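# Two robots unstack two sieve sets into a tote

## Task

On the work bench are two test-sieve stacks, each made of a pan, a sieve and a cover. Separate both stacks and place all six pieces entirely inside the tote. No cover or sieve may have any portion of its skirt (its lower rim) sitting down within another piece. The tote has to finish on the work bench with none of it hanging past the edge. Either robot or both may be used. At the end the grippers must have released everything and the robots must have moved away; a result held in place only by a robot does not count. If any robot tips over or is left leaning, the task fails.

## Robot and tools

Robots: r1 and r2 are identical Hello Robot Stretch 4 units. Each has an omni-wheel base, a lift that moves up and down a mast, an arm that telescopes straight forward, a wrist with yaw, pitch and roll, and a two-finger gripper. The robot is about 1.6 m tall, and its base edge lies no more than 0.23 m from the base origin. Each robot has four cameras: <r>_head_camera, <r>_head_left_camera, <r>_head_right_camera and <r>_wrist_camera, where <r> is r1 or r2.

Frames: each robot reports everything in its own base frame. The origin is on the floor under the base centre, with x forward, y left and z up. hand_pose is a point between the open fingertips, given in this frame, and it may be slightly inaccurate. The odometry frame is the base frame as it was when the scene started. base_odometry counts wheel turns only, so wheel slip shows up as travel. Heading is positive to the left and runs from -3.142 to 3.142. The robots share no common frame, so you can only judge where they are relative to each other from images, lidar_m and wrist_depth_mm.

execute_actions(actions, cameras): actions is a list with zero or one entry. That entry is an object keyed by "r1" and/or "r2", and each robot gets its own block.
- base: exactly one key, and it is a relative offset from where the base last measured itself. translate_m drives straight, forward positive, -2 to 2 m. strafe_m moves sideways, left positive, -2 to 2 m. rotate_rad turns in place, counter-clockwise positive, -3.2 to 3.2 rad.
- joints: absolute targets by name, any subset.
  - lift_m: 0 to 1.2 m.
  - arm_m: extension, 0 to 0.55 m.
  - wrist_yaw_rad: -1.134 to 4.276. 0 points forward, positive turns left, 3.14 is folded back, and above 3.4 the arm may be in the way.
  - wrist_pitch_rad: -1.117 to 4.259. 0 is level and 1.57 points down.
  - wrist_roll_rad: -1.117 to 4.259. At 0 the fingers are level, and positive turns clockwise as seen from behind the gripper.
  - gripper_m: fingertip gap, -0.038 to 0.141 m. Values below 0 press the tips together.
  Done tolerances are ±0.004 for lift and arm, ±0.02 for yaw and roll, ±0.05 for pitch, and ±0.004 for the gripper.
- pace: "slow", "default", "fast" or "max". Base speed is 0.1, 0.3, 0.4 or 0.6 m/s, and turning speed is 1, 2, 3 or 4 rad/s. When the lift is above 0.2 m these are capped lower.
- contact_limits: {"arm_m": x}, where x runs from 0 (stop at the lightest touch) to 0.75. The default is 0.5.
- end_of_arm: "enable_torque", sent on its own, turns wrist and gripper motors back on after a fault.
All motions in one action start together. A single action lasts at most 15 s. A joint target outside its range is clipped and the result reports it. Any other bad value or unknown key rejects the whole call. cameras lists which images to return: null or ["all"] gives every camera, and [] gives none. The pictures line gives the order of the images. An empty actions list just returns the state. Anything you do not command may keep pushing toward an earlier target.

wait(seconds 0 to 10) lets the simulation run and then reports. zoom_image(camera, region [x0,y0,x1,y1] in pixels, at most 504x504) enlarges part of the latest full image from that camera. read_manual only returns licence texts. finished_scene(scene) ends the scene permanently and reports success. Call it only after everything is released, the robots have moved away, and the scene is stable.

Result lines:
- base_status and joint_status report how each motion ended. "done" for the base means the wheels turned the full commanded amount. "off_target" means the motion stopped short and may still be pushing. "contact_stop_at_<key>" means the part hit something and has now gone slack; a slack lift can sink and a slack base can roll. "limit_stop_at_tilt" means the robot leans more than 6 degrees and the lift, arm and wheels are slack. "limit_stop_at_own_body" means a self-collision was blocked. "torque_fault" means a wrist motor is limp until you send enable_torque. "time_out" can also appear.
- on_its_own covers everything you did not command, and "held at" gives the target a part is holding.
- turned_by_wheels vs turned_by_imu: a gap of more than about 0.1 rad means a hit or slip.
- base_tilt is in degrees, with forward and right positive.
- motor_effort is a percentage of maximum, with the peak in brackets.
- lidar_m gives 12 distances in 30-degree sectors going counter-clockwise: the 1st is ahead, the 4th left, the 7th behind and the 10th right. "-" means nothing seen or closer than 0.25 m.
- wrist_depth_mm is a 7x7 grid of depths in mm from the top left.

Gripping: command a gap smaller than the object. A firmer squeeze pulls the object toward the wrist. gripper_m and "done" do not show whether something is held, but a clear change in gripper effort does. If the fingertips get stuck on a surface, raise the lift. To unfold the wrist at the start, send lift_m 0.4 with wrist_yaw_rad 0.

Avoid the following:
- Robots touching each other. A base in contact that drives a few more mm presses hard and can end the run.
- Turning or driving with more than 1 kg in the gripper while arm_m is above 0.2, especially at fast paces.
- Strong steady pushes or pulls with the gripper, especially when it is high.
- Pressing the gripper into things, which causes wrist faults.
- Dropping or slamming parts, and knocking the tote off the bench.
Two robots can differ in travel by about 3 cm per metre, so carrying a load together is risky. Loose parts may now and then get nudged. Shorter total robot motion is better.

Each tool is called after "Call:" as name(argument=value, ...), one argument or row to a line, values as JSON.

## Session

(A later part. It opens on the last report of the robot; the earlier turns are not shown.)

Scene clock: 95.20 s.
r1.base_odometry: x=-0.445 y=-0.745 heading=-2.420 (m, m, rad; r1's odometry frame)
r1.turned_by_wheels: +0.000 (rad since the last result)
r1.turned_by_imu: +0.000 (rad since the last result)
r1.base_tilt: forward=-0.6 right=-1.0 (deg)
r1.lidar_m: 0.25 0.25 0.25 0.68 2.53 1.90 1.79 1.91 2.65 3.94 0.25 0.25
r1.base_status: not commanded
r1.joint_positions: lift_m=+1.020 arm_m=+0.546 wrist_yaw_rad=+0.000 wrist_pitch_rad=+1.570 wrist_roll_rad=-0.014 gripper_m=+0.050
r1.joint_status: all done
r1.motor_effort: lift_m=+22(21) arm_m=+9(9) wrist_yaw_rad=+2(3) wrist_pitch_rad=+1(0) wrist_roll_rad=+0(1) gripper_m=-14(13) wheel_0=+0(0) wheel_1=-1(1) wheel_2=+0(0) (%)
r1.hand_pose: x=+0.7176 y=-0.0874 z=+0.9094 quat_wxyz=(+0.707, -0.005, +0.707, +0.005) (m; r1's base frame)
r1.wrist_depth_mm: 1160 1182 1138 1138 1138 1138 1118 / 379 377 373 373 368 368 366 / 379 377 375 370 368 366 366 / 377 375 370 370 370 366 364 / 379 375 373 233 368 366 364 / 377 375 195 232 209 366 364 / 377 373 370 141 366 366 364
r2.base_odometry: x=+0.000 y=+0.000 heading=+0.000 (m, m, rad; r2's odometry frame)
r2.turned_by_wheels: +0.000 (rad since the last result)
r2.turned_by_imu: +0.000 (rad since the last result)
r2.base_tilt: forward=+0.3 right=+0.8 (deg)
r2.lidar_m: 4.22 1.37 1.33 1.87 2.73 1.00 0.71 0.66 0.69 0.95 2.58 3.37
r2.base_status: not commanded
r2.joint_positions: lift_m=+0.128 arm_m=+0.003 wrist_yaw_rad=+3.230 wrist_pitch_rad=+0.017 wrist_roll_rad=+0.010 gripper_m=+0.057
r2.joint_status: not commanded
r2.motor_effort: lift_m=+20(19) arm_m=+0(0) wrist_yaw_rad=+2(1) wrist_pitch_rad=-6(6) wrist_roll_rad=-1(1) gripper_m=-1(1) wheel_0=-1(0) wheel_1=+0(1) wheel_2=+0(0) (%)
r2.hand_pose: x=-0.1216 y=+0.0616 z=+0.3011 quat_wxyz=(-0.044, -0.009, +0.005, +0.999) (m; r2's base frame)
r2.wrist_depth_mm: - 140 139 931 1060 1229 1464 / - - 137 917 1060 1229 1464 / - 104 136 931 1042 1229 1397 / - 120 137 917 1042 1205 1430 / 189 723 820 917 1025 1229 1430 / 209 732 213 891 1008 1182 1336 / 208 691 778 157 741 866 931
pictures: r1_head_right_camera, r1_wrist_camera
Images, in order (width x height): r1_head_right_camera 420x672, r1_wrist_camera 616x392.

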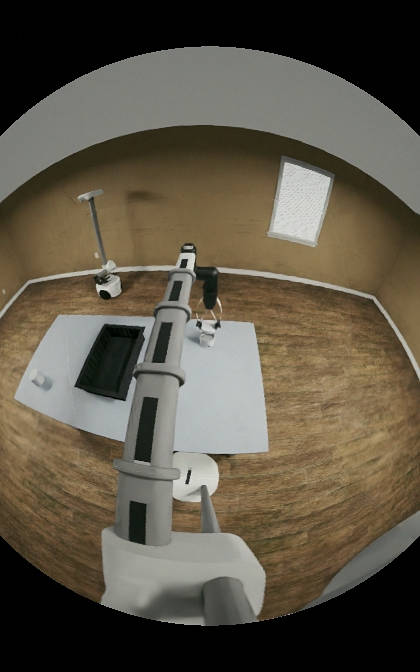

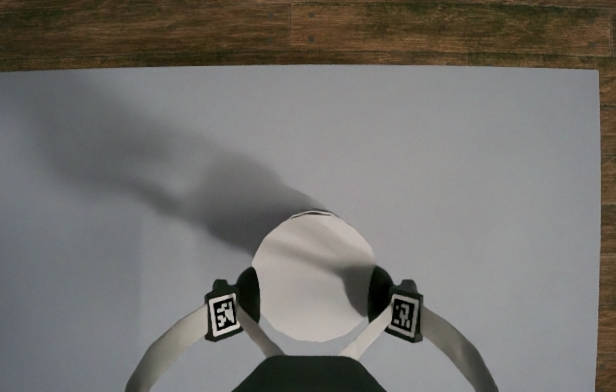

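Call:
execute_actions(
  actions=[
    {"r1":{"base":{"translate_m":-0.1},"joints":{"lift_m":1.15}}},
  ],
  cameras=[],
)

Call:
execute_actions(
  actions=[
    {"r1":{"base":{"strafe_m":0.4}}},
  ],
  cameras=["r1_head_right_camera","r1_wrist_camera"],
)

Scene clock: 106.10 s.
r1.base_odometry: x=-0.370 y=-0.679 heading=-2.420 (m, m, rad; r1's odometry frame)
r1.turned_by_wheels: +0.000 (rad since the last result)
r1.turned_by_imu: +0.001 (rad since the last result)
r1.base_tilt: forward=-0.7 right=-0.8 (deg)
r1.lidar_m: 0.25 0.25 0.32 1.04 2.36 1.81 1.71 1.81 2.50 3.93 0.32 0.25
r1.base_status: done
r1.joint_positions: lift_m=+1.150 arm_m=+0.546 wrist_yaw_rad=+0.000 wrist_pitch_rad=+1.570 wrist_roll_rad=-0.014 gripper_m=+0.050
r1.joint_status: all done
r1.motor_effort: lift_m=+22(25) arm_m=+8(9) wrist_yaw_rad=+2(2) wrist_pitch_rad=-1(1) wrist_roll_rad=-1(1) gripper_m=-13(13) wheel_0=+0(5) wheel_1=+0(4) wheel_2=-1(7) (%)
r1.hand_pose: x=+0.7176 y=-0.0874 z=+1.0395 quat_wxyz=(+0.707, -0.005, +0.707, +0.005) (m; r1's base frame)
r1.wrist_depth_mm: 904 904 508 504 500 492 1255 / 508 508 508 500 496 500 1255 / 512 508 504 466 500 496 1229 / 500 504 504 500 500 492 1229 / 504 508 504 234 496 496 1229 / 500 504 196 233 209 492 1255 / 500 504 500 141 500 488 1229
r2.base_odometry: x=+0.000 y=+0.000 heading=+0.000 (m, m, rad; r2's odometry frame)
r2.turned_by_wheels: +0.000 (rad since the last result)
r2.turned_by_imu: +0.001 (rad since the last result)
r2.base_tilt: forward=+0.0 right=+0.8 (deg)
r2.lidar_m: 4.23 1.37 1.37 1.88 2.72 0.99 0.68 0.65 0.68 0.97 2.58 3.38
r2.base_status: not commanded
r2.joint_positions: lift_m=+0.128 arm_m=+0.003 wrist_yaw_rad=+3.230 wrist_pitch_rad=+0.017 wrist_roll_rad=+0.010 gripper_m=+0.057
r2.joint_status: not commanded
r2.motor_effort: lift_m=+20(19) arm_m=+0(0) wrist_yaw_rad=+1(2) wrist_pitch_rad=-4(4) wrist_roll_rad=+0(0) gripper_m=-1(2) wheel_0=+0(0) wheel_1=+1(0) wheel_2=+0(0) (%)
r2.hand_pose: x=-0.1216 y=+0.0616 z=+0.3011 quat_wxyz=(-0.044, -0.009, +0.005, +0.999) (m; r2's base frame)
r2.wrist_depth_mm: - 140 139 931 1060 1255 1499 / - - 138 917 1060 1255 1499 / - 104 137 917 1025 1229 1397 / - 120 137 931 1042 1229 1464 / 189 723 820 917 1042 1229 1464 / 209 741 213 891 1008 1205 1336 / 208 691 768 158 741 842 931
pictures: none
No camera images: the call's "cameras" was empty. Leave "cameras" out to get every camera's image.

Scene clock: 108.77 s.
r1.base_odometry: x=-0.105 y=-0.979 heading=-2.420 (m, m, rad; r1's odometry frame)
r1.turned_by_wheels: +0.000 (rad since the last result)
r1.turned_by_imu: +0.002 (rad since the last result)
r1.base_tilt: forward=-0.5 right=-1.0 (deg)
r1.lidar_m: 0.25 0.25 0.35 4.35 2.37 1.77 1.71 1.83 2.53 4.32 0.33 0.25
r1.base_status: done
r1.joint_positions: lift_m=+1.150 arm_m=+0.546 wrist_yaw_rad=+0.000 wrist_pitch_rad=+1.570 wrist_roll_rad=-0.014 gripper_m=+0.050
r1.joint_status: not commanded
r1.motor_effort: lift_m=+21(22) arm_m=+8(8) wrist_yaw_rad=+3(1) wrist_pitch_rad=-1(0) wrist_roll_rad=-1(1) gripper_m=-12(12) wheel_0=+0(6) wheel_1=+0(7) wheel_2=+0(0) (%)
r1.hand_pose: x=+0.7176 y=-0.0874 z=+1.0395 quat_wxyz=(+0.707, -0.005, +0.707, +0.005) (m; r1's base frame)
r1.wrist_depth_mm: 512 512 504 500 500 496 492 / 512 504 508 500 500 496 492 / 504 508 455 445 500 496 492 / 504 469 504 504 496 496 492 / 508 473 496 233 496 496 488 / 504 477 196 233 210 500 492 / 508 415 500 141 496 492 488
r2.base_odometry: x=+0.000 y=+0.000 heading=+0.000 (m, m, rad; r2's odometry frame)
r2.turned_by_wheels: +0.000 (rad since the last result)
r2.turned_by_imu: +0.001 (rad since the last result)
r2.base_tilt: forward=+0.1 right=+0.8 (deg)
r2.lidar_m: 4.22 1.37 1.37 1.89 2.71 0.98 0.71 0.66 0.71 0.97 2.62 3.36
r2.base_status: not commanded
r2.joint_positions: lift_m=+0.128 arm_m=+0.003 wrist_yaw_rad=+3.230 wrist_pitch_rad=+0.017 wrist_roll_rad=+0.010 gripper_m=+0.057
r2.joint_status: not commanded
r2.motor_effort: lift_m=+20(19) arm_m=+0(0) wrist_yaw_rad=+2(1) wrist_pitch_rad=-5(5) wrist_roll_rad=-1(1) gripper_m=-2(4) wheel_0=+0(0) wheel_1=+0(0) wheel_2=+0(0) (%)
r2.hand_pose: x=-0.1216 y=+0.0616 z=+0.3011 quat_wxyz=(-0.044, -0.009, +0.005, +0.999) (m; r2's base frame)
r2.wrist_depth_mm: - 140 139 931 1060 1229 1430 / - - 137 931 1060 1205 1499 / - 104 136 931 1042 1229 1464 / - 120 137 917 1078 1229 1464 / 190 707 831 917 1042 1229 1464 / 208 732 213 891 991 1160 1366 / 208 699 778 158 741 854 946
pictures: r1_head_right_camera, r1_wrist_camera
Images, in order (width x height): r1_head_right_camera 420x672, r1_wrist_camera 616x392.

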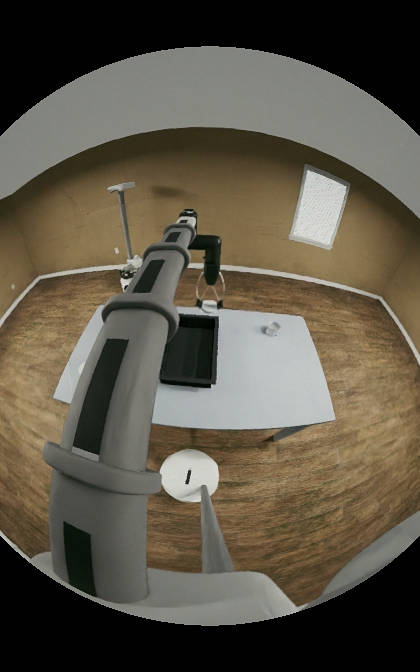

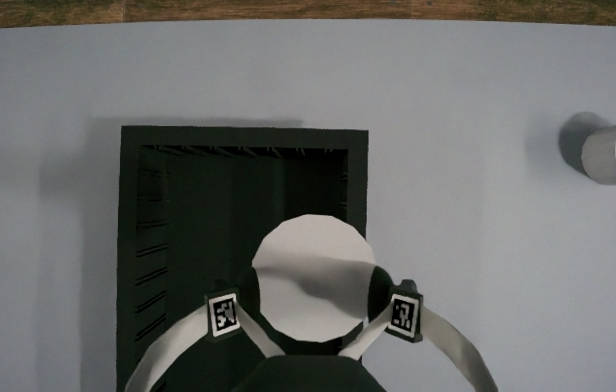

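Call:
execute_actions(
  actions=[
    {"r1":{"base":{"strafe_m":0.02},"joints":{"wrist_roll_rad":0.785,"lift_m":1.03}}},
  ],
  cameras=["r1_wrist_camera"],
)

Call:
execute_actions(
  actions=[
    {"r1":{"joints":{"lift_m":0.925},"pace":"slow","contact_limits":{}}},
  ],
  cameras=["r1_wrist_camera","r1_head_right_camera"],
)

Scene clock: 124.10 s.
r1.base_odometry: x=-0.092 y=-0.994 heading=-2.420 (m, m, rad; r1's odometry frame)
r1.turned_by_wheels: +0.000 (rad since the last result)
r1.turned_by_imu: +0.001 (rad since the last result)
r1.base_tilt: forward=-0.6 right=-0.9 (deg)
r1.lidar_m: 0.25 0.26 0.36 4.34 2.39 1.78 1.73 1.80 2.53 4.35 0.34 0.25
r1.base_status: done
r1.joint_positions: lift_m=+1.030 arm_m=+0.546 wrist_yaw_rad=+0.000 wrist_pitch_rad=+1.570 wrist_roll_rad=+0.785 gripper_m=+0.050
r1.joint_status: all done
r1.motor_effort: lift_m=+16(16) arm_m=+8(8) wrist_yaw_rad=+0(1) wrist_pitch_rad=+0(0) wrist_roll_rad=+1(2) gripper_m=-13(12) wheel_0=-1(9) wheel_1=-1(6) wheel_2=+0(0) (%)
r1.hand_pose: x=+0.7176 y=-0.0874 z=+0.9199 quat_wxyz=(+0.654, +0.270, +0.653, -0.270) (m; r1's base frame)
r1.wrist_depth_mm: 1160 768 384 384 382 382 379 / 1160 387 384 384 382 379 377 / 389 384 303 379 379 379 377 / 384 384 377 377 382 377 377 / 387 319 382 233 293 377 377 / 301 379 195 233 210 375 375 / 387 307 382 142 375 290 375
r2.base_odometry: x=+0.000 y=+0.000 heading=+0.000 (m, m, rad; r2's odometry frame)
r2.turned_by_wheels: +0.000 (rad since the last result)
r2.turned_by_imu: +0.001 (rad since the last result)
r2.base_tilt: forward=+0.2 right=+0.7 (deg)
r2.lidar_m: 4.21 1.37 1.34 1.87 2.71 0.97 0.70 0.65 0.71 0.94 2.59 3.39
r2.base_status: not commanded
r2.joint_positions: lift_m=+0.128 arm_m=+0.003 wrist_yaw_rad=+3.230 wrist_pitch_rad=+0.017 wrist_roll_rad=+0.010 gripper_m=+0.057
r2.joint_status: not commanded
r2.motor_effort: lift_m=+19(19) arm_m=+0(0) wrist_yaw_rad=+2(1) wrist_pitch_rad=-5(5) wrist_roll_rad=-1(1) gripper_m=-3(3) wheel_0=-1(0) wheel_1=+0(1) wheel_2=+0(0) (%)
r2.hand_pose: x=-0.1216 y=+0.0616 z=+0.3011 quat_wxyz=(-0.044, -0.009, +0.005, +0.999) (m; r2's base frame)
r2.wrist_depth_mm: - 140 139 946 1060 1255 1464 / - - 137 931 1042 1229 1499 / - 104 136 904 1060 1255 1464 / - 120 137 931 1042 1205 1464 / 189 715 820 931 1042 1229 1397 / 210 741 213 891 1008 1182 1336 / 209 683 768 158 750 866 946
pictures: r1_wrist_camera
Images, in order (width x height): r1_wrist_camera 616x392.

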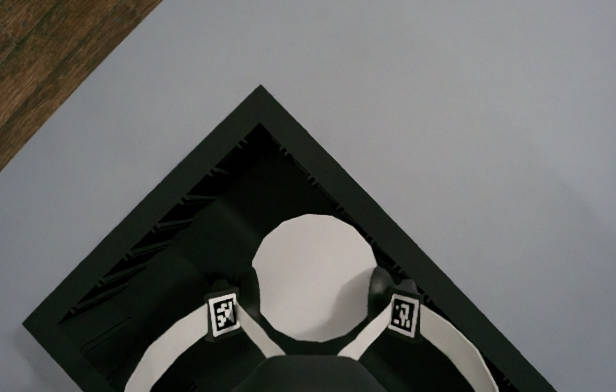

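action 0: r1: "contact_limits" must be an object like {"arm_m": 0.15}; or leave it out

Call:
execute_actions(
  actions=[
    {"r1":{"base":{"strafe_m":0.02},"joints":{"lift_m":0.99}}},
  ],
  cameras=["r1_wrist_camera","r1_head_right_camera"],
)

Scene clock: 132.77 s.
r1.base_odometry: x=-0.079 y=-1.009 heading=-2.420 (m, m, rad; r1's odometry frame)
r1.turned_by_wheels: +0.000 (rad since the last result)
r1.turned_by_imu: +0.001 (rad since the last result)
r1.base_tilt: forward=-0.6 right=-0.8 (deg)
r1.lidar_m: 0.25 0.25 0.36 4.30 2.38 1.77 1.71 1.79 2.51 4.37 0.35 0.25
r1.base_status: done
r1.joint_positions: lift_m=+0.990 arm_m=+0.546 wrist_yaw_rad=+0.000 wrist_pitch_rad=+1.570 wrist_roll_rad=+0.785 gripper_m=+0.050
r1.joint_status: all done
r1.motor_effort: lift_m=+16(17) arm_m=+9(9) wrist_yaw_rad=+2(1) wrist_pitch_rad=+0(1) wrist_roll_rad=+1(1) gripper_m=-11(13) wheel_0=+1(8) wheel_1=+0(6) wheel_2=-1(0) (%)
r1.hand_pose: x=+0.7176 y=-0.0874 z=+0.8799 quat_wxyz=(+0.654, +0.270, +0.653, -0.270) (m; r1's base frame)
r1.wrist_depth_mm: 1118 345 343 343 342 342 340 / 347 345 342 263 340 340 338 / 343 347 262 325 340 338 338 / 345 258 340 340 252 338 338 / 343 301 338 233 306 338 338 / 256 340 196 233 210 260 336 / 255 279 342 141 338 300 250
r2.base_odometry: x=+0.000 y=+0.000 heading=+0.000 (m, m, rad; r2's odometry frame)
r2.turned_by_wheels: +0.000 (rad since the last result)
r2.turned_by_imu: +0.001 (rad since the last result)
r2.base_tilt: forward=+0.3 right=+0.7 (deg)
r2.lidar_m: 4.20 1.38 1.36 1.87 2.72 0.99 0.70 0.66 0.70 0.96 2.60 3.37
r2.base_status: not commanded
r2.joint_positions: lift_m=+0.128 arm_m=+0.003 wrist_yaw_rad=+3.230 wrist_pitch_rad=+0.017 wrist_roll_rad=+0.010 gripper_m=+0.057
r2.joint_status: not commanded
r2.motor_effort: lift_m=+19(20) arm_m=+0(0) wrist_yaw_rad=+1(1) wrist_pitch_rad=-6(6) wrist_roll_rad=-1(1) gripper_m=-3(3) wheel_0=+0(0) wheel_1=+0(0) wheel_2=+0(0) (%)
r2.hand_pose: x=-0.1216 y=+0.0616 z=+0.3011 quat_wxyz=(-0.044, -0.009, +0.005, +0.999) (m; r2's base frame)
r2.wrist_depth_mm: - 140 139 931 1060 1255 1499 / - - 137 917 1042 1229 1464 / - 104 136 917 1042 1229 1430 / - 120 137 917 1060 1205 1430 / 189 723 831 917 1042 1205 1464 / 209 732 212 891 1025 1182 1308 / 208 691 768 158 750 854 931
pictures: r1_head_right_camera, r1_wrist_camera
Images, in order (width x height): r1_head_right_camera 420x672, r1_wrist_camera 616x392.

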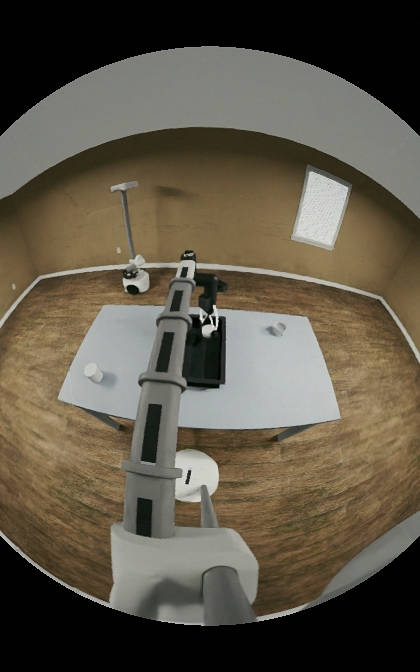

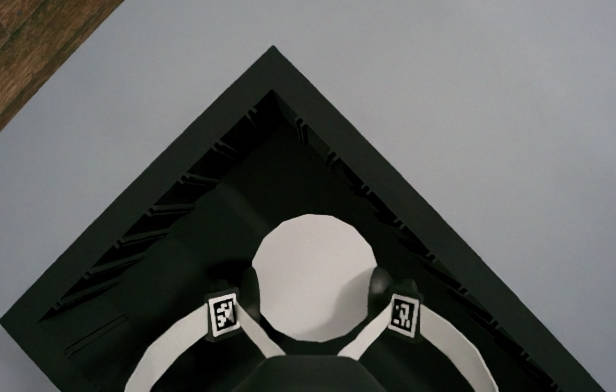

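Call:
execute_actions(
  actions=[
    {"r1":{"base":{"translate_m":0.03},"joints":{"lift_m":0.925},"pace":"slow"}},
  ],
  cameras=["r1_wrist_camera","r1_head_right_camera"],
)

Scene clock: 138.10 s.
r1.base_odometry: x=-0.101 y=-1.029 heading=-2.420 (m, m, rad; r1's odometry frame)
r1.turned_by_wheels: +0.000 (rad since the last result)
r1.turned_by_imu: +0.001 (rad since the last result)
r1.base_tilt: forward=-0.7 right=-0.8 (deg)
r1.lidar_m: 0.25 0.25 0.32 4.31 2.41 1.79 1.74 1.84 2.55 0.79 0.32 0.25
r1.base_status: done
r1.joint_positions: lift_m=+0.925 arm_m=+0.546 wrist_yaw_rad=+0.000 wrist_pitch_rad=+1.570 wrist_roll_rad=+0.785 gripper_m=+0.050
r1.joint_status: all done
r1.motor_effort: lift_m=+16(14) arm_m=+8(8) wrist_yaw_rad=+2(3) wrist_pitch_rad=+0(1) wrist_roll_rad=+2(1) gripper_m=-12(13) wheel_0=+1(0) wheel_1=+1(3) wheel_2=+1(5) (%)
r1.hand_pose: x=+0.7176 y=-0.0874 z=+0.8150 quat_wxyz=(+0.654, +0.270, +0.653, -0.270) (m; r1's base frame)
r1.wrist_depth_mm: 1042 281 279 276 276 274 273 / 282 279 277 189 277 276 273 / 282 279 189 256 189 276 274 / 281 279 243 274 200 274 273 / 281 190 273 233 272 187 272 / 190 276 195 233 211 238 185 / 219 274 276 141 272 270 204
r2.base_odometry: x=+0.000 y=+0.000 heading=+0.000 (m, m, rad; r2's odometry frame)
r2.turned_by_wheels: +0.000 (rad since the last result)
r2.turned_by_imu: +0.001 (rad since the last result)
r2.base_tilt: forward=+0.0 right=+0.6 (deg)
r2.lidar_m: 4.24 1.36 1.35 1.90 2.72 0.98 0.69 0.66 0.69 0.96 2.60 3.38
r2.base_status: not commanded
r2.joint_positions: lift_m=+0.128 arm_m=+0.003 wrist_yaw_rad=+3.230 wrist_pitch_rad=+0.017 wrist_roll_rad=+0.010 gripper_m=+0.057
r2.joint_status: not commanded
r2.motor_effort: lift_m=+20(20) arm_m=+0(0) wrist_yaw_rad=+2(1) wrist_pitch_rad=-5(3) wrist_roll_rad=-1(0) gripper_m=-2(2) wheel_0=+0(0) wheel_1=+0(0) wheel_2=+0(0) (%)
r2.hand_pose: x=-0.1216 y=+0.0616 z=+0.3011 quat_wxyz=(-0.044, -0.009, +0.005, +0.999) (m; r2's base frame)
r2.wrist_depth_mm: - 140 139 946 1078 1255 1499 / - - 138 931 1042 1205 1430 / - 104 136 917 1060 1255 1464 / - 120 136 931 1042 1229 1464 / 189 723 820 931 1042 1205 1397 / 208 741 213 878 1008 1205 1336 / 208 691 759 158 741 866 931
pictures: r1_head_right_camera, r1_wrist_camera
Images, in order (width x height): r1_head_right_camera 420x672, r1_wrist_camera 616x392.

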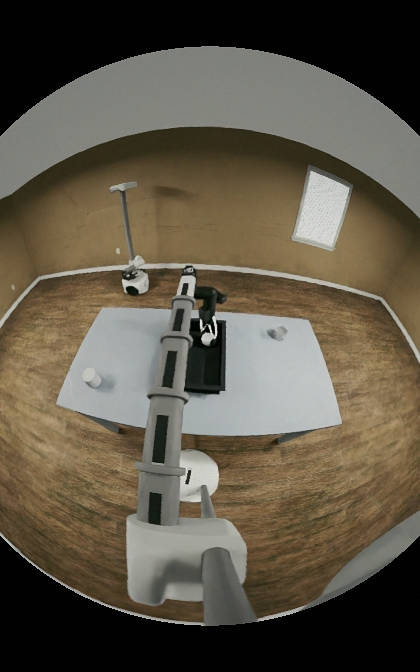

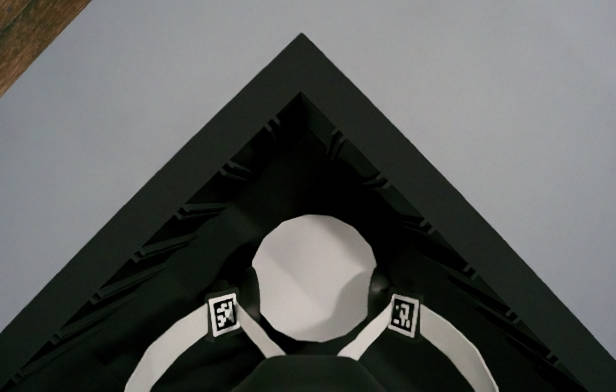

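Call:
execute_actions(
  actions=[
    {"r1":{"joints":{"lift_m":0.908},"pace":"slow"}},
  ],
  cameras=[],
)

Call:
execute_actions(
  actions=[
    {"r1":{"joints":{"gripper_m":0.095},"pace":"slow"}},
  ],
  cameras=["r1_wrist_camera"],
)

Call:
execute_actions(
  actions=[
    {"r1":{"joints":{"lift_m":1.1}}},
  ],
  cameras=["r1_wrist_camera","r1_head_right_camera"],
)

Scene clock: 143.73 s.
r1.base_odometry: x=-0.101 y=-1.029 heading=-2.420 (m, m, rad; r1's odometry frame)
r1.turned_by_wheels: +0.000 (rad since the last result)
r1.turned_by_imu: +0.001 (rad since the last result)
r1.base_tilt: forward=-0.6 right=-0.8 (deg)
r1.lidar_m: 0.25 0.25 0.34 4.29 2.41 1.80 1.73 1.84 2.58 0.81 0.26 0.25
r1.base_status: not commanded
r1.joint_positions: lift_m=+0.908 arm_m=+0.546 wrist_yaw_rad=+0.000 wrist_pitch_rad=+1.570 wrist_roll_rad=+0.785 gripper_m=+0.050
r1.joint_status: all done
r1.motor_effort: lift_m=+16(18) arm_m=+8(9) wrist_yaw_rad=+1(0) wrist_pitch_rad=+0(1) wrist_roll_rad=+2(1) gripper_m=-14(12) wheel_0=+1(1) wheel_1=+2(2) wheel_2=+1(1) (%)
r1.hand_pose: x=+0.7176 y=-0.0874 z=+0.7980 quat_wxyz=(+0.654, +0.270, +0.653, -0.270) (m; r1's base frame)
r1.wrist_depth_mm: 263 262 263 259 259 259 257 / 262 263 260 172 259 257 256 / 263 263 172 257 171 257 257 / 262 172 243 256 200 258 256 / 263 179 258 234 254 169 256 / 173 258 196 232 210 239 169 / 220 257 257 141 254 254 206
r2.base_odometry: x=+0.000 y=+0.000 heading=+0.000 (m, m, rad; r2's odometry frame)
r2.turned_by_wheels: +0.000 (rad since the last result)
r2.turned_by_imu: +0.001 (rad since the last result)
r2.base_tilt: forward=+0.2 right=+1.0 (deg)
r2.lidar_m: 4.22 1.38 1.37 1.85 2.75 0.99 0.71 0.66 0.67 0.95 2.56 3.37
r2.base_status: not commanded
r2.joint_positions: lift_m=+0.128 arm_m=+0.003 wrist_yaw_rad=+3.230 wrist_pitch_rad=+0.017 wrist_roll_rad=+0.010 gripper_m=+0.057
r2.joint_status: not commanded
r2.motor_effort: lift_m=+20(19) arm_m=+0(0) wrist_yaw_rad=+2(2) wrist_pitch_rad=-5(4) wrist_roll_rad=-1(1) gripper_m=-4(3) wheel_0=+0(0) wheel_1=+0(0) wheel_2=+0(0) (%)
r2.hand_pose: x=-0.1216 y=+0.0616 z=+0.3011 quat_wxyz=(-0.044, -0.009, +0.005, +0.999) (m; r2's base frame)
r2.wrist_depth_mm: - 140 139 931 1078 1255 1499 / - - 137 917 1060 1255 1464 / - 104 136 904 1042 1229 1464 / - 120 137 917 1042 1229 1430 / 189 715 820 904 1042 1205 1430 / 209 732 213 891 991 1160 1336 / 208 683 768 158 741 866 960
pictures: none
No camera images: the call's "cameras" was empty. Leave "cameras" out to get every camera's image.

Scene clock: 145.77 s.
r1.base_odometry: x=-0.101 y=-1.029 heading=-2.420 (m, m, rad; r1's odometry frame)
r1.turned_by_wheels: +0.000 (rad since the last result)
r1.turned_by_imu: +0.000 (rad since the last result)
r1.base_tilt: forward=-0.6 right=-0.7 (deg)
r1.lidar_m: 0.25 0.25 0.36 4.30 2.39 1.81 1.69 1.84 2.58 0.79 0.31 0.25
r1.base_status: not commanded
r1.joint_positions: lift_m=+0.908 arm_m=+0.546 wrist_yaw_rad=+0.000 wrist_pitch_rad=+1.570 wrist_roll_rad=+0.785 gripper_m=+0.095
r1.joint_status: all done
r1.motor_effort: lift_m=+16(16) arm_m=+8(8) wrist_yaw_rad=+2(3) wrist_pitch_rad=+0(1) wrist_roll_rad=+1(1) gripper_m=-2(16) wheel_0=+1(1) wheel_1=+1(1) wheel_2=+1(1) (%)
r1.hand_pose: x=+0.7176 y=-0.0874 z=+0.7980 quat_wxyz=(+0.654, +0.270, +0.653, -0.270) (m; r1's base frame)
r1.wrist_depth_mm: 264 263 264 260 258 258 258 / 264 263 262 172 259 258 258 / 263 263 172 256 171 258 256 / 262 173 242 256 200 257 257 / 262 179 259 235 256 170 256 / 173 258 204 235 214 208 169 / 219 257 257 145 255 254 205
r2.base_odometry: x=+0.000 y=+0.000 heading=+0.000 (m, m, rad; r2's odometry frame)
r2.turned_by_wheels: +0.000 (rad since the last result)
r2.turned_by_imu: +0.001 (rad since the last result)
r2.base_tilt: forward=+0.3 right=+0.8 (deg)
r2.lidar_m: 4.20 1.36 1.37 1.88 2.70 0.99 0.69 0.66 0.69 0.94 2.60 3.38
r2.base_status: not commanded
r2.joint_positions: lift_m=+0.128 arm_m=+0.003 wrist_yaw_rad=+3.230 wrist_pitch_rad=+0.017 wrist_roll_rad=+0.010 gripper_m=+0.057
r2.joint_status: not commanded
r2.motor_effort: lift_m=+19(20) arm_m=+0(0) wrist_yaw_rad=+0(2) wrist_pitch_rad=-5(6) wrist_roll_rad=-1(1) gripper_m=-2(2) wheel_0=+0(0) wheel_1=+0(0) wheel_2=+0(0) (%)
r2.hand_pose: x=-0.1216 y=+0.0616 z=+0.3011 quat_wxyz=(-0.044, -0.009, +0.005, +0.999) (m; r2's base frame)
r2.wrist_depth_mm: - 140 139 931 1042 1229 1499 / - - 137 917 1060 1229 1430 / - 104 137 917 1042 1205 1464 / - 120 136 904 1042 1205 1430 / 189 707 820 917 1060 1229 1464 / 210 741 213 891 991 1205 1336 / 208 683 768 157 732 866 946
pictures: r1_wrist_camera
Images, in order (width x height): r1_wrist_camera 616x392.

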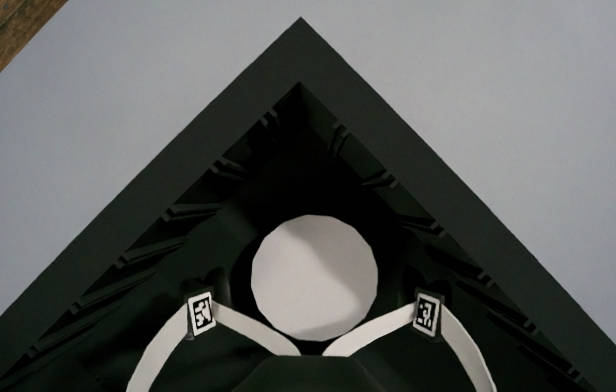

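Scene clock: 147.67 s.
r1.base_odometry: x=-0.101 y=-1.029 heading=-2.420 (m, m, rad; r1's odometry frame)
r1.turned_by_wheels: +0.000 (rad since the last result)
r1.turned_by_imu: +0.000 (rad since the last result)
r1.base_tilt: forward=-0.4 right=-0.8 (deg)
r1.lidar_m: 0.25 0.25 0.33 4.31 2.39 1.78 1.72 1.83 2.55 0.77 0.31 0.25
r1.base_status: not commanded
r1.joint_positions: lift_m=+1.100 arm_m=+0.546 wrist_yaw_rad=+0.000 wrist_pitch_rad=+1.570 wrist_roll_rad=+0.785 gripper_m=+0.095
r1.joint_status: all done
r1.motor_effort: lift_m=+22(26) arm_m=+9(8) wrist_yaw_rad=+2(2) wrist_pitch_rad=+0(0) wrist_roll_rad=+2(1) gripper_m=-3(5) wheel_0=+1(1) wheel_1=+1(2) wheel_2=+1(1) (%)
r1.hand_pose: x=+0.7176 y=-0.0874 z=+0.9895 quat_wxyz=(+0.654, +0.270, +0.653, -0.270) (m; r1's base frame)
r1.wrist_depth_mm: 1229 1229 459 452 452 452 449 / 1255 1229 452 452 449 445 445 / 1205 455 455 364 452 452 445 / 1205 455 449 452 449 445 445 / 452 452 449 427 449 449 445 / 452 379 204 445 213 359 449 / 455 455 397 145 445 389 439
r2.base_odometry: x=+0.000 y=+0.000 heading=+0.000 (m, m, rad; r2's odometry frame)
r2.turned_by_wheels: +0.000 (rad since the last result)
r2.turned_by_imu: +0.001 (rad since the last result)
r2.base_tilt: forward=+0.3 right=+0.8 (deg)
r2.lidar_m: 4.21 1.36 1.37 1.86 2.72 0.97 0.69 0.66 0.70 0.97 2.60 3.38
r2.base_status: not commanded
r2.joint_positions: lift_m=+0.128 arm_m=+0.003 wrist_yaw_rad=+3.230 wrist_pitch_rad=+0.017 wrist_roll_rad=+0.010 gripper_m=+0.057
r2.joint_status: not commanded
r2.motor_effort: lift_m=+20(19) arm_m=+0(0) wrist_yaw_rad=+1(1) wrist_pitch_rad=-4(4) wrist_roll_rad=-1(1) gripper_m=-1(2) wheel_0=+0(0) wheel_1=+0(1) wheel_2=+0(0) (%)
r2.hand_pose: x=-0.1216 y=+0.0616 z=+0.3011 quat_wxyz=(-0.044, -0.009, +0.005, +0.999) (m; r2's base frame)
r2.wrist_depth_mm: - 140 139 931 1042 1229 1499 / - - 137 931 1042 1205 1430 / - 104 136 917 1078 1205 1430 / - 120 137 946 1060 1229 1464 / 189 715 820 917 1042 1229 1464 / 210 741 213 891 1008 1160 1366 / 208 699 759 158 741 854 946
pictures: r1_head_right_camera, r1_wrist_camera
Images, in order (width x height): r1_head_right_camera 420x672, r1_wrist_camera 616x392.

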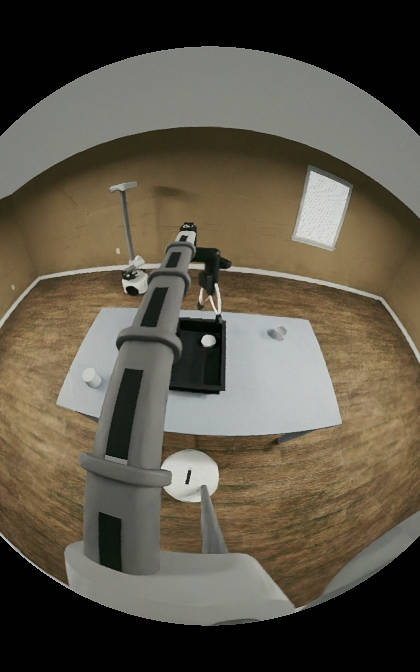

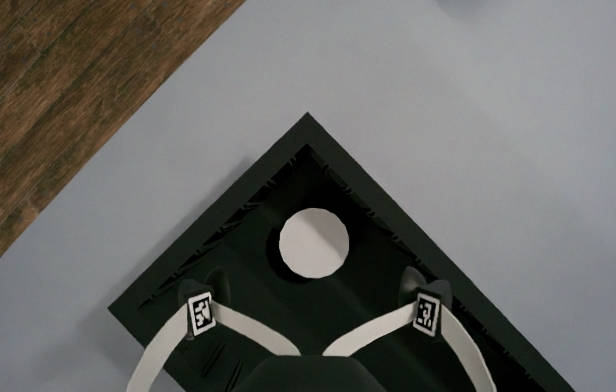

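Call:
execute_actions(
  actions=[
    {"r1":{"base":{"strafe_m":-0.44},"joints":{"wrist_roll_rad":0}}},
  ],
  cameras=[],
)

Call:
execute_actions(
  actions=[
    {"r1":{"base":{"translate_m":0.071},"joints":{"lift_m":0.99}}},
  ],
  cameras=["r1_wrist_camera","r1_head_right_camera"],
)

Scene clock: 157.40 s.
r1.base_odometry: x=-0.392 y=-0.699 heading=-2.420 (m, m, rad; r1's odometry frame)
r1.turned_by_wheels: +0.000 (rad since the last result)
r1.turned_by_imu: -0.001 (rad since the last result)
r1.base_tilt: forward=-0.5 right=-1.0 (deg)
r1.lidar_m: 0.25 0.25 0.29 0.95 2.43 1.80 1.73 1.85 2.58 3.94 0.29 0.25
r1.base_status: done
r1.joint_positions: lift_m=+1.100 arm_m=+0.546 wrist_yaw_rad=+0.000 wrist_pitch_rad=+1.570 wrist_roll_rad=+0.000 gripper_m=+0.095
r1.joint_status: all done
r1.motor_effort: lift_m=+21(22) arm_m=+8(8) wrist_yaw_rad=+3(1) wrist_pitch_rad=+0(1) wrist_roll_rad=-2(3) gripper_m=-3(2) wheel_0=-2(10) wheel_1=+0(8) wheel_2=+1(2) (%)
r1.hand_pose: x=+0.7176 y=-0.0874 z=+0.9895 quat_wxyz=(+0.707, +0.000, +0.707, +0.000) (m; r1's base frame)
r1.wrist_depth_mm: 1229 1229 1205 1205 1229 820 1182 / 459 455 455 452 445 449 1205 / 462 459 455 452 452 445 1182 / 459 459 452 415 449 445 1182 / 455 452 452 449 449 445 1182 / 459 452 204 449 214 439 1182 / 455 455 452 145 452 442 1160
r2.base_odometry: x=+0.000 y=+0.000 heading=+0.000 (m, m, rad; r2's odometry frame)
r2.turned_by_wheels: +0.000 (rad since the last result)
r2.turned_by_imu: +0.002 (rad since the last result)
r2.base_tilt: forward=+0.1 right=+0.6 (deg)
r2.lidar_m: 4.22 1.37 1.35 1.88 2.71 0.96 0.68 0.67 0.68 0.95 2.60 3.36
r2.base_status: not commanded
r2.joint_positions: lift_m=+0.128 arm_m=+0.003 wrist_yaw_rad=+3.230 wrist_pitch_rad=+0.017 wrist_roll_rad=+0.010 gripper_m=+0.057
r2.joint_status: not commanded
r2.motor_effort: lift_m=+19(20) arm_m=+0(0) wrist_yaw_rad=+1(1) wrist_pitch_rad=-5(6) wrist_roll_rad=-1(1) gripper_m=-2(4) wheel_0=+0(0) wheel_1=+0(0) wheel_2=+0(0) (%)
r2.hand_pose: x=-0.1216 y=+0.0616 z=+0.3011 quat_wxyz=(-0.044, -0.009, +0.005, +0.999) (m; r2's base frame)
r2.wrist_depth_mm: - 140 139 917 1060 1229 1499 / - - 137 917 1060 1229 1464 / - 104 136 917 1060 1229 1430 / - 120 137 917 1025 1229 1430 / 189 715 820 917 1078 1229 1430 / 209 741 213 891 991 1182 1308 / 208 691 788 158 741 866 946
pictures: none
No camera images: the call's "cameras" was empty. Leave "cameras" out to get every camera's image.

Scene clock: 158.90 s.
r1.base_odometry: x=-0.446 y=-0.746 heading=-2.420 (m, m, rad; r1's odometry frame)
r1.turned_by_wheels: +0.000 (rad since the last result)
r1.turned_by_imu: +0.000 (rad since the last result)
r1.base_tilt: forward=-0.6 right=-0.9 (deg)
r1.lidar_m: 0.25 0.25 0.25 0.64 2.48 1.90 1.82 1.90 2.71 3.95 0.25 0.25
r1.base_status: done
r1.joint_positions: lift_m=+0.990 arm_m=+0.546 wrist_yaw_rad=+0.000 wrist_pitch_rad=+1.570 wrist_roll_rad=+0.000 gripper_m=+0.095
r1.joint_status: all done
r1.motor_effort: lift_m=+16(20) arm_m=+8(8) wrist_yaw_rad=+2(0) wrist_pitch_rad=+0(1) wrist_roll_rad=-1(1) gripper_m=+1(4) wheel_0=-1(3) wheel_1=-2(4) wheel_2=+0(7) (%)
r1.hand_pose: x=+0.7176 y=-0.0874 z=+0.8800 quat_wxyz=(+0.707, +0.000, +0.707, +0.000) (m; r1's base frame)
r1.wrist_depth_mm: 1138 1118 1098 1098 1098 1098 1098 / 349 345 345 343 340 340 336 / 347 349 345 342 342 338 336 / 347 343 343 343 340 338 336 / 347 343 343 306 340 336 336 / 347 347 204 307 214 336 332 / 345 343 343 145 336 336 334
r2.base_odometry: x=+0.000 y=+0.000 heading=+0.000 (m, m, rad; r2's odometry frame)
r2.turned_by_wheels: +0.000 (rad since the last result)
r2.turned_by_imu: +0.000 (rad since the last result)
r2.base_tilt: forward=+0.1 right=+0.8 (deg)
r2.lidar_m: 4.22 1.35 1.37 1.85 2.72 0.97 0.71 0.65 0.69 0.96 2.60 3.39
r2.base_status: not commanded
r2.joint_positions: lift_m=+0.128 arm_m=+0.003 wrist_yaw_rad=+3.230 wrist_pitch_rad=+0.017 wrist_roll_rad=+0.010 gripper_m=+0.057
r2.joint_status: not commanded
r2.motor_effort: lift_m=+19(20) arm_m=+0(0) wrist_yaw_rad=+2(2) wrist_pitch_rad=-7(5) wrist_roll_rad=-1(1) gripper_m=-3(3) wheel_0=+0(0) wheel_1=+0(1) wheel_2=+0(0) (%)
r2.hand_pose: x=-0.1216 y=+0.0616 z=+0.3011 quat_wxyz=(-0.044, -0.009, +0.005, +0.999) (m; r2's base frame)
r2.wrist_depth_mm: - 140 139 917 1042 1229 1430 / - - 137 917 1042 1229 1464 / - 104 136 917 1042 1229 1430 / - 120 137 931 1042 1229 1464 / 189 715 820 904 1060 1229 1430 / 209 732 213 891 991 1205 1366 / 208 691 768 158 750 866 931
pictures: r1_head_right_camera, r1_wrist_camera
Images, in order (width x height): r1_head_right_camera 420x672, r1_wrist_camera 616x392.

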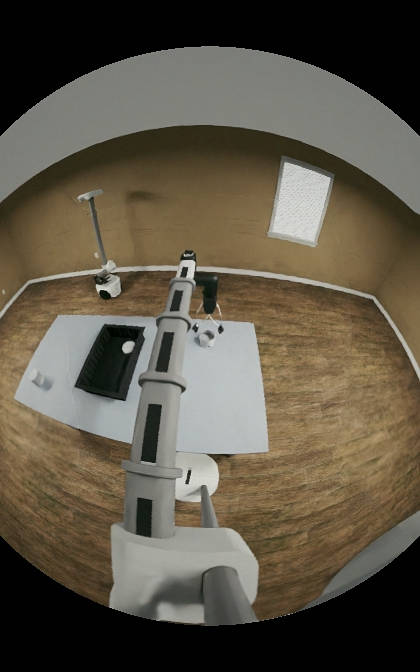

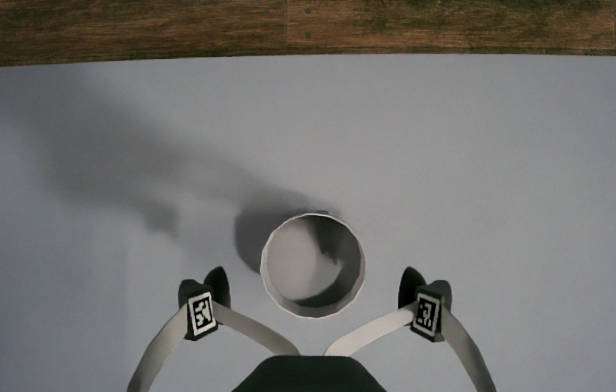

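Call:
execute_actions(
  actions=[
    {"r1":{"joints":{"lift_m":0.938,"arm_m":0.546}}},
  ],
  cameras=["r1_wrist_camera"],
)

Call:
execute_actions(
  actions=[
    {"r1":{"joints":{"gripper_m":0.05},"pace":"slow"}},
  ],
  cameras=[],
)

Call:
execute_actions(
  actions=[
    {"r1":{"joints":{"lift_m":1.03},"pace":"slow"}},
  ],
  cameras=["r1_wrist_camera","r1_head_right_camera"],
)

Call:
zoom_image(
  camera="r1_head_right_camera",
  region=[170, 280, 250, 360],
)

Scene clock: 170.80 s.
r1.base_odometry: x=-0.446 y=-0.746 heading=-2.420 (m, m, rad; r1's odometry frame)
r1.turned_by_wheels: +0.000 (rad since the last result)
r1.turned_by_imu: +0.001 (rad since the last result)
r1.base_tilt: forward=-0.7 right=-0.9 (deg)
r1.lidar_m: 0.25 0.25 0.25 0.65 2.52 1.87 1.81 1.93 2.67 3.94 0.25 0.25
r1.base_status: not commanded
r1.joint_positions: lift_m=+0.938 arm_m=+0.546 wrist_yaw_rad=+0.000 wrist_pitch_rad=+1.570 wrist_roll_rad=+0.000 gripper_m=+0.095
r1.joint_status: all done
r1.motor_effort: lift_m=+16(16) arm_m=-3(3) wrist_yaw_rad=+2(1) wrist_pitch_rad=+0(1) wrist_roll_rad=-1(1) gripper_m=-4(1) wheel_0=+0(0) wheel_1=-2(1) wheel_2=+0(0) (%)
r1.hand_pose: x=+0.7176 y=-0.0874 z=+0.8280 quat_wxyz=(+0.707, +0.000, +0.707, +0.000) (m; r1's base frame)
r1.wrist_depth_mm: 1098 683 1042 1042 1042 661 1060 / 297 293 291 290 289 287 286 / 296 294 290 289 287 287 285 / 293 293 293 290 287 287 285 / 294 293 289 256 286 286 285 / 294 291 204 255 213 285 283 / 296 291 290 145 286 285 283
r2.base_odometry: x=+0.000 y=+0.000 heading=+0.000 (m, m, rad; r2's odometry frame)
r2.turned_by_wheels: +0.000 (rad since the last result)
r2.turned_by_imu: +0.001 (rad since the last result)
r2.base_tilt: forward=+0.4 right=+0.8 (deg)
r2.lidar_m: 4.22 1.39 1.36 1.88 2.72 1.00 0.71 0.66 0.69 0.96 2.59 3.36
r2.base_status: not commanded
r2.joint_positions: lift_m=+0.128 arm_m=+0.003 wrist_yaw_rad=+3.230 wrist_pitch_rad=+0.017 wrist_roll_rad=+0.010 gripper_m=+0.057
r2.joint_status: not commanded
r2.motor_effort: lift_m=+19(20) arm_m=+0(0) wrist_yaw_rad=+1(2) wrist_pitch_rad=-6(5) wrist_roll_rad=+0(1) gripper_m=-2(2) wheel_0=+0(0) wheel_1=+0(0) wheel_2=+0(0) (%)
r2.hand_pose: x=-0.1216 y=+0.0616 z=+0.3011 quat_wxyz=(-0.044, -0.009, +0.005, +0.999) (m; r2's base frame)
r2.wrist_depth_mm: - 140 139 917 1060 1255 1464 / - - 137 917 1042 1255 1464 / - 104 136 946 1042 1205 1464 / - 120 137 931 1042 1205 1397 / 189 715 820 917 1078 1205 1430 / 209 732 213 891 1008 1182 1336 / 209 683 778 157 750 854 946
pictures: r1_wrist_camera
Images, in order (width x height): r1_wrist_camera 616x392.

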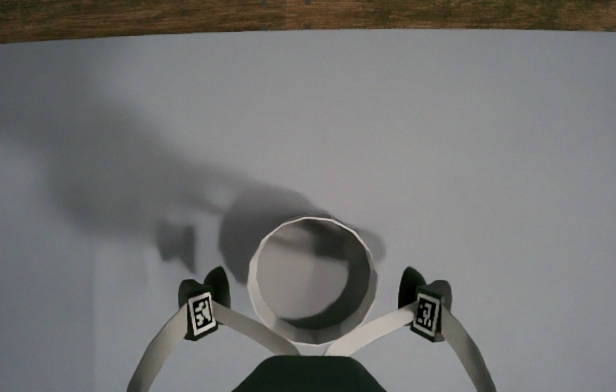

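Scene clock: 172.83 s.
r1.base_odometry: x=-0.446 y=-0.746 heading=-2.420 (m, m, rad; r1's odometry frame)
r1.turned_by_wheels: +0.000 (rad since the last result)
r1.turned_by_imu: +0.000 (rad since the last result)
r1.base_tilt: forward=-0.6 right=-0.9 (deg)
r1.lidar_m: 0.25 0.25 0.25 0.63 2.53 1.90 1.83 1.91 2.68 3.91 0.25 0.25
r1.base_status: not commanded
r1.joint_positions: lift_m=+0.938 arm_m=+0.546 wrist_yaw_rad=+0.000 wrist_pitch_rad=+1.570 wrist_roll_rad=+0.000 gripper_m=+0.050
r1.joint_status: all done
r1.motor_effort: lift_m=+16(16) arm_m=-2(2) wrist_yaw_rad=+1(1) wrist_pitch_rad=+0(1) wrist_roll_rad=-2(2) gripper_m=-16(14) wheel_0=+0(0) wheel_1=-1(2) wheel_2=+0(0) (%)
r1.hand_pose: x=+0.7176 y=-0.0874 z=+0.8280 quat_wxyz=(+0.707, +0.000, +0.707, +0.000) (m; r1's base frame)
r1.wrist_depth_mm: 1078 683 1060 1042 1025 661 1025 / 294 294 293 290 289 287 285 / 293 293 291 291 289 286 285 / 294 293 291 290 287 286 285 / 296 293 290 254 287 286 285 / 293 293 194 252 203 286 283 / 294 291 291 229 287 283 283
r2.base_odometry: x=+0.000 y=+0.000 heading=+0.000 (m, m, rad; r2's odometry frame)
r2.turned_by_wheels: +0.000 (rad since the last result)
r2.turned_by_imu: +0.001 (rad since the last result)
r2.base_tilt: forward=+0.1 right=+0.6 (deg)
r2.lidar_m: 4.22 1.36 1.37 1.86 2.73 0.98 0.71 0.65 0.69 0.95 2.60 3.34
r2.base_status: not commanded
r2.joint_positions: lift_m=+0.128 arm_m=+0.003 wrist_yaw_rad=+3.230 wrist_pitch_rad=+0.017 wrist_roll_rad=+0.010 gripper_m=+0.057
r2.joint_status: not commanded
r2.motor_effort: lift_m=+20(19) arm_m=+0(0) wrist_yaw_rad=+1(1) wrist_pitch_rad=-7(7) wrist_roll_rad=-1(1) gripper_m=-3(2) wheel_0=+0(0) wheel_1=+1(1) wheel_2=+0(0) (%)
r2.hand_pose: x=-0.1216 y=+0.0616 z=+0.3011 quat_wxyz=(-0.044, -0.009, +0.005, +0.999) (m; r2's base frame)
r2.wrist_depth_mm: - 140 139 931 1042 1229 1499 / - - 137 946 1060 1229 1499 / - 104 136 931 1060 1229 1464 / - 120 137 917 1060 1229 1499 / 189 715 820 917 1042 1205 1397 / 209 732 213 891 1008 1182 1366 / 209 691 778 158 732 866 931
pictures: none
No camera images: the call's "cameras" was empty. Leave "cameras" out to get every camera's image.

Scene clock: 174.47 s.
r1.base_odometry: x=-0.446 y=-0.746 heading=-2.420 (m, m, rad; r1's odometry frame)
r1.turned_by_wheels: +0.000 (rad since the last result)
r1.turned_by_imu: +0.000 (rad since the last result)
r1.base_tilt: forward=-0.6 right=-0.9 (deg)
r1.lidar_m: 0.25 0.25 0.25 0.67 2.53 1.89 1.81 1.95 2.73 3.94 0.25 0.25
r1.base_status: not commanded
r1.joint_positions: lift_m=+1.030 arm_m=+0.546 wrist_yaw_rad=+0.000 wrist_pitch_rad=+1.570 wrist_roll_rad=+0.000 gripper_m=+0.050
r1.joint_status: all done
r1.motor_effort: lift_m=+22(24) arm_m=-3(3) wrist_yaw_rad=+3(2) wrist_pitch_rad=+0(1) wrist_roll_rad=-1(1) gripper_m=-16(17) wheel_0=+0(0) wheel_1=-1(2) wheel_2=+0(0) (%)
r1.hand_pose: x=+0.7176 y=-0.0874 z=+0.9194 quat_wxyz=(+0.707, +0.000, +0.707, +0.000) (m; r1's base frame)
r1.wrist_depth_mm: 1160 1160 1160 1138 1138 1160 1118 / 387 387 384 382 379 375 375 / 389 387 384 379 377 377 375 / 387 384 382 379 377 375 375 / 389 384 384 254 377 379 375 / 387 384 195 253 203 375 373 / 387 384 382 228 377 375 375
r2.base_odometry: x=+0.000 y=+0.000 heading=+0.000 (m, m, rad; r2's odometry frame)
r2.turned_by_wheels: +0.000 (rad since the last result)
r2.turned_by_imu: +0.001 (rad since the last result)
r2.base_tilt: forward=+0.3 right=+0.6 (deg)
r2.lidar_m: 4.23 1.37 1.36 1.86 2.72 0.99 0.71 0.65 0.70 0.95 2.59 3.39
r2.base_status: not commanded
r2.joint_positions: lift_m=+0.128 arm_m=+0.003 wrist_yaw_rad=+3.230 wrist_pitch_rad=+0.017 wrist_roll_rad=+0.010 gripper_m=+0.057
r2.joint_status: not commanded
r2.motor_effort: lift_m=+19(20) arm_m=+0(0) wrist_yaw_rad=+1(1) wrist_pitch_rad=-5(5) wrist_roll_rad=+0(1) gripper_m=-1(1) wheel_0=+0(1) wheel_1=+0(0) wheel_2=+0(0) (%)
r2.hand_pose: x=-0.1216 y=+0.0616 z=+0.3011 quat_wxyz=(-0.044, -0.009, +0.005, +0.999) (m; r2's base frame)
r2.wrist_depth_mm: - 140 139 931 1060 1229 1499 / - - 137 917 1042 1229 1499 / - 104 136 917 1060 1255 1430 / - 120 137 917 1060 1229 1430 / 189 707 809 917 1042 1229 1430 / 209 741 213 904 991 1182 1336 / 210 691 778 158 732 866 917
pictures: r1_head_right_camera, r1_wrist_camera
Images, in order (width x height): r1_head_right_camera 420x672, r1_wrist_camera 616x392.

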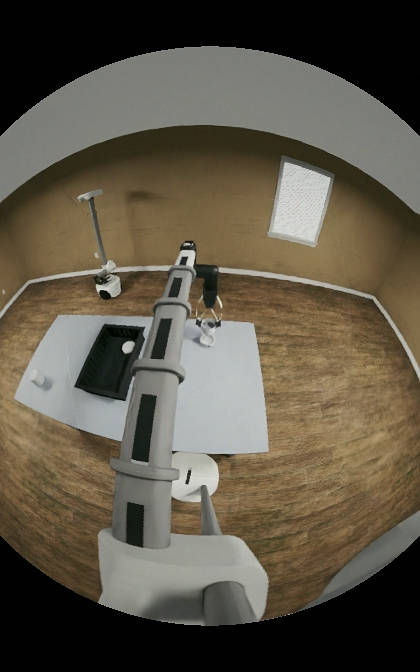

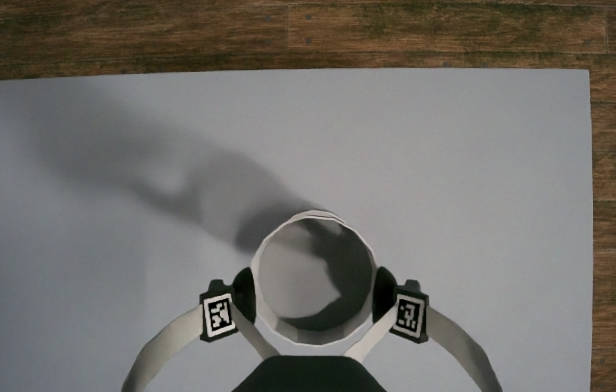

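Region (170, 280, 250, 360) of r1_head_right_camera's 420x672 image, scaled by 6.300, with more detail than that image has.

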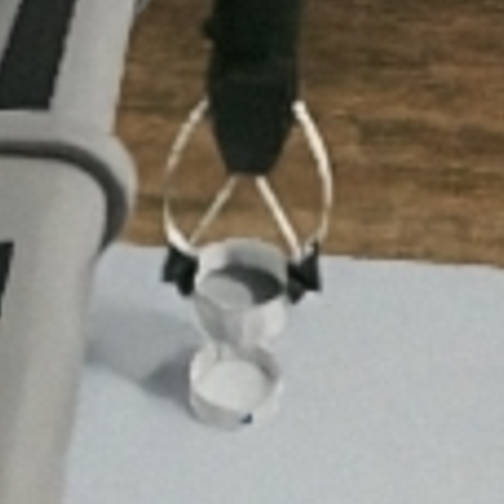

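Call:
execute_actions(
  actions=[
    {"r1":{"base":{"translate_m":-0.071},"joints":{"lift_m":1.1,"wrist_roll_rad":0.785}}},
  ],
  cameras=[],
)

Call:
execute_actions(
  actions=[
    {"r1":{"base":{"strafe_m":0.56}}},
  ],
  cameras=[],
)

Call:
execute_actions(
  actions=[
    {"r1":{"base":{"translate_m":0.071},"joints":{"lift_m":1.0}}},
  ],
  cameras=["r1_wrist_camera","r1_head_right_camera"],
)

Scene clock: 185.27 s.
r1.base_odometry: x=-0.392 y=-0.699 heading=-2.420 (m, m, rad; r1's odometry frame)
r1.turned_by_wheels: +0.000 (rad since the last result)
r1.turned_by_imu: +0.001 (rad since the last result)
r1.base_tilt: forward=-0.5 right=-0.8 (deg)
r1.lidar_m: 0.25 0.25 0.28 0.93 2.41 1.82 1.74 1.81 2.56 3.92 0.29 0.25
r1.base_status: done
r1.joint_positions: lift_m=+1.100 arm_m=+0.546 wrist_yaw_rad=+0.000 wrist_pitch_rad=+1.570 wrist_roll_rad=+0.785 gripper_m=+0.050
r1.joint_status: all done
r1.motor_effort: lift_m=+22(24) arm_m=-3(3) wrist_yaw_rad=+0(0) wrist_pitch_rad=+0(1) wrist_roll_rad=+1(5) gripper_m=-17(14) wheel_0=-1(3) wheel_1=+1(4) wheel_2=+1(6) (%)
r1.hand_pose: x=+0.7176 y=-0.0874 z=+0.9895 quat_wxyz=(+0.654, +0.270, +0.653, -0.270) (m; r1's base frame)
r1.wrist_depth_mm: 1229 1229 1229 452 452 1205 1205 / 1229 1229 452 455 452 1229 1229 / 1229 452 449 449 445 449 1205 / 1229 452 455 449 449 449 449 / 455 452 452 254 445 445 445 / 455 452 194 253 204 445 445 / 455 452 452 228 445 445 445
r2.base_odometry: x=+0.000 y=+0.000 heading=+0.000 (m, m, rad; r2's odometry frame)
r2.turned_by_wheels: +0.000 (rad since the last result)
r2.turned_by_imu: +0.001 (rad since the last result)
r2.base_tilt: forward=+0.2 right=+0.8 (deg)
r2.lidar_m: 4.21 1.37 1.37 1.86 2.71 1.00 0.70 0.66 0.69 0.94 2.59 3.35
r2.base_status: not commanded
r2.joint_positions: lift_m=+0.128 arm_m=+0.003 wrist_yaw_rad=+3.230 wrist_pitch_rad=+0.017 wrist_roll_rad=+0.010 gripper_m=+0.057
r2.joint_status: not commanded
r2.motor_effort: lift_m=+20(19) arm_m=+0(0) wrist_yaw_rad=+2(1) wrist_pitch_rad=-5(5) wrist_roll_rad=+0(1) gripper_m=-3(3) wheel_0=+0(0) wheel_1=+0(0) wheel_2=+0(0) (%)
r2.hand_pose: x=-0.1216 y=+0.0616 z=+0.3011 quat_wxyz=(-0.044, -0.009, +0.005, +0.999) (m; r2's base frame)
r2.wrist_depth_mm: - 140 139 917 1042 1255 1464 / - - 137 931 1060 1229 1464 / - 104 136 917 1042 1205 1430 / - 120 136 917 1042 1205 1397 / 189 715 820 931 1042 1205 1430 / 208 732 213 891 991 1160 1366 / 208 683 768 158 750 854 931
pictures: none
No camera images: the call's "cameras" was empty. Leave "cameras" out to get every camera's image.

Scene clock: 188.47 s.
r1.base_odometry: x=-0.022 y=-1.119 heading=-2.420 (m, m, rad; r1's odometry frame)
r1.turned_by_wheels: +0.000 (rad since the last result)
r1.turned_by_imu: +0.003 (rad since the last result)
r1.base_tilt: forward=-0.5 right=-0.8 (deg)
r1.lidar_m: 0.25 0.25 0.33 4.18 2.40 1.81 1.73 1.82 2.54 0.82 0.28 0.25
r1.base_status: done
r1.joint_positions: lift_m=+1.100 arm_m=+0.546 wrist_yaw_rad=+0.000 wrist_pitch_rad=+1.570 wrist_roll_rad=+0.785 gripper_m=+0.050
r1.joint_status: not commanded
r1.motor_effort: lift_m=+22(22) arm_m=-3(3) wrist_yaw_rad=+2(1) wrist_pitch_rad=-1(1) wrist_roll_rad=+2(1) gripper_m=-14(16) wheel_0=+0(9) wheel_1=+0(8) wheel_2=+1(1) (%)
r1.hand_pose: x=+0.7176 y=-0.0874 z=+0.9895 quat_wxyz=(+0.654, +0.270, +0.653, -0.270) (m; r1's base frame)
r1.wrist_depth_mm: 1205 1229 455 452 452 449 445 / 1229 1255 452 452 384 449 449 / 1205 459 452 442 430 387 445 / 1229 455 452 445 445 445 445 / 455 452 439 254 449 442 413 / 455 455 194 254 203 445 442 / 452 452 449 229 442 445 421
r2.base_odometry: x=+0.000 y=+0.000 heading=+0.000 (m, m, rad; r2's odometry frame)
r2.turned_by_wheels: +0.000 (rad since the last result)
r2.turned_by_imu: +0.001 (rad since the last result)
r2.base_tilt: forward=+0.2 right=+0.8 (deg)
r2.lidar_m: 4.23 1.39 1.36 1.86 2.73 0.97 0.70 0.66 0.68 0.97 2.57 3.39
r2.base_status: not commanded
r2.joint_positions: lift_m=+0.128 arm_m=+0.003 wrist_yaw_rad=+3.230 wrist_pitch_rad=+0.017 wrist_roll_rad=+0.010 gripper_m=+0.057
r2.joint_status: not commanded
r2.motor_effort: lift_m=+20(20) arm_m=+0(0) wrist_yaw_rad=+1(1) wrist_pitch_rad=-6(6) wrist_roll_rad=-1(1) gripper_m=-3(1) wheel_0=+0(0) wheel_1=+1(0) wheel_2=+0(0) (%)
r2.hand_pose: x=-0.1216 y=+0.0616 z=+0.3011 quat_wxyz=(-0.044, -0.009, +0.005, +0.999) (m; r2's base frame)
r2.wrist_depth_mm: - 140 139 931 1060 1255 1464 / - - 137 917 1042 1205 1464 / - 104 136 931 1042 1229 1499 / - 120 137 917 1060 1229 1430 / 189 715 820 917 1060 1205 1430 / 209 741 213 891 991 1205 1366 / 208 691 778 157 741 866 946
pictures: none
No camera images: the call's "cameras" was empty. Leave "cameras" out to get every camera's image.

Scene clock: 189.90 s.
r1.base_odometry: x=-0.076 y=-1.166 heading=-2.420 (m, m, rad; r1's odometry frame)
r1.turned_by_wheels: +0.000 (rad since the last result)
r1.turned_by_imu: +0.000 (rad since the last result)
r1.base_tilt: forward=-0.5 right=-0.8 (deg)
r1.lidar_m: 0.25 0.25 0.25 4.17 2.47 1.88 1.77 1.90 2.67 0.60 0.25 0.25
r1.base_status: done
r1.joint_positions: lift_m=+1.001 arm_m=+0.546 wrist_yaw_rad=-0.002 wrist_pitch_rad=+1.574 wrist_roll_rad=+0.785 gripper_m=+0.050
r1.joint_status: all done
r1.motor_effort: lift_m=+12(20) arm_m=-2(3) wrist_yaw_rad=+6(8) wrist_pitch_rad=-12(12) wrist_roll_rad=+0(0) gripper_m=-13(16) wheel_0=+2(2) wheel_1=+0(4) wheel_2=-1(7) (%)
r1.hand_pose: x=+0.7162 y=-0.0874 z=+0.8903 quat_wxyz=(+0.652, +0.270, +0.654, -0.271) (m; r1's base frame)
r1.wrist_depth_mm: 1118 1118 1138 357 353 353 351 / 1138 1138 355 355 353 265 349 / 1118 355 353 355 273 349 265 / 1138 355 355 353 349 329 324 / 355 357 355 249 349 349 347 / 357 355 200 250 207 347 347 / 355 353 353 229 349 345 347
r2.base_odometry: x=+0.000 y=+0.000 heading=+0.000 (m, m, rad; r2's odometry frame)
r2.turned_by_wheels: +0.000 (rad since the last result)
r2.turned_by_imu: +0.000 (rad since the last result)
r2.base_tilt: forward=+0.3 right=+0.6 (deg)
r2.lidar_m: 4.21 1.35 1.37 1.86 2.77 1.00 0.70 0.66 0.68 0.95 2.58 3.37
r2.base_status: not commanded
r2.joint_positions: lift_m=+0.128 arm_m=+0.003 wrist_yaw_rad=+3.230 wrist_pitch_rad=+0.017 wrist_roll_rad=+0.010 gripper_m=+0.057
r2.joint_status: not commanded
r2.motor_effort: lift_m=+19(19) arm_m=+0(0) wrist_yaw_rad=+1(1) wrist_pitch_rad=-6(5) wrist_roll_rad=-1(0) gripper_m=-1(3) wheel_0=-1(0) wheel_1=+1(0) wheel_2=+0(0) (%)
r2.hand_pose: x=-0.1216 y=+0.0616 z=+0.3011 quat_wxyz=(-0.044, -0.009, +0.005, +0.999) (m; r2's base frame)
r2.wrist_depth_mm: - 140 139 931 1060 1255 1464 / - - 137 931 1042 1229 1464 / - 104 136 917 1042 1229 1464 / - 120 137 931 1042 1229 1464 / 189 715 820 931 1025 1205 1430 / 208 723 213 904 991 1160 1366 / 208 691 778 158 741 866 946
pictures: r1_head_right_camera, r1_wrist_camera
Images, in order (width x height): r1_head_right_camera 420x672, r1_wrist_camera 616x392.

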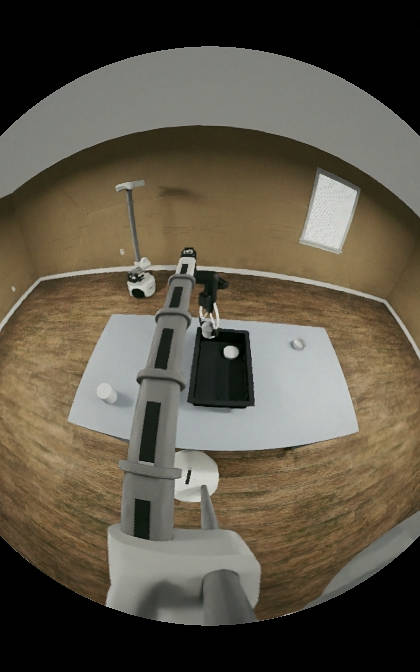

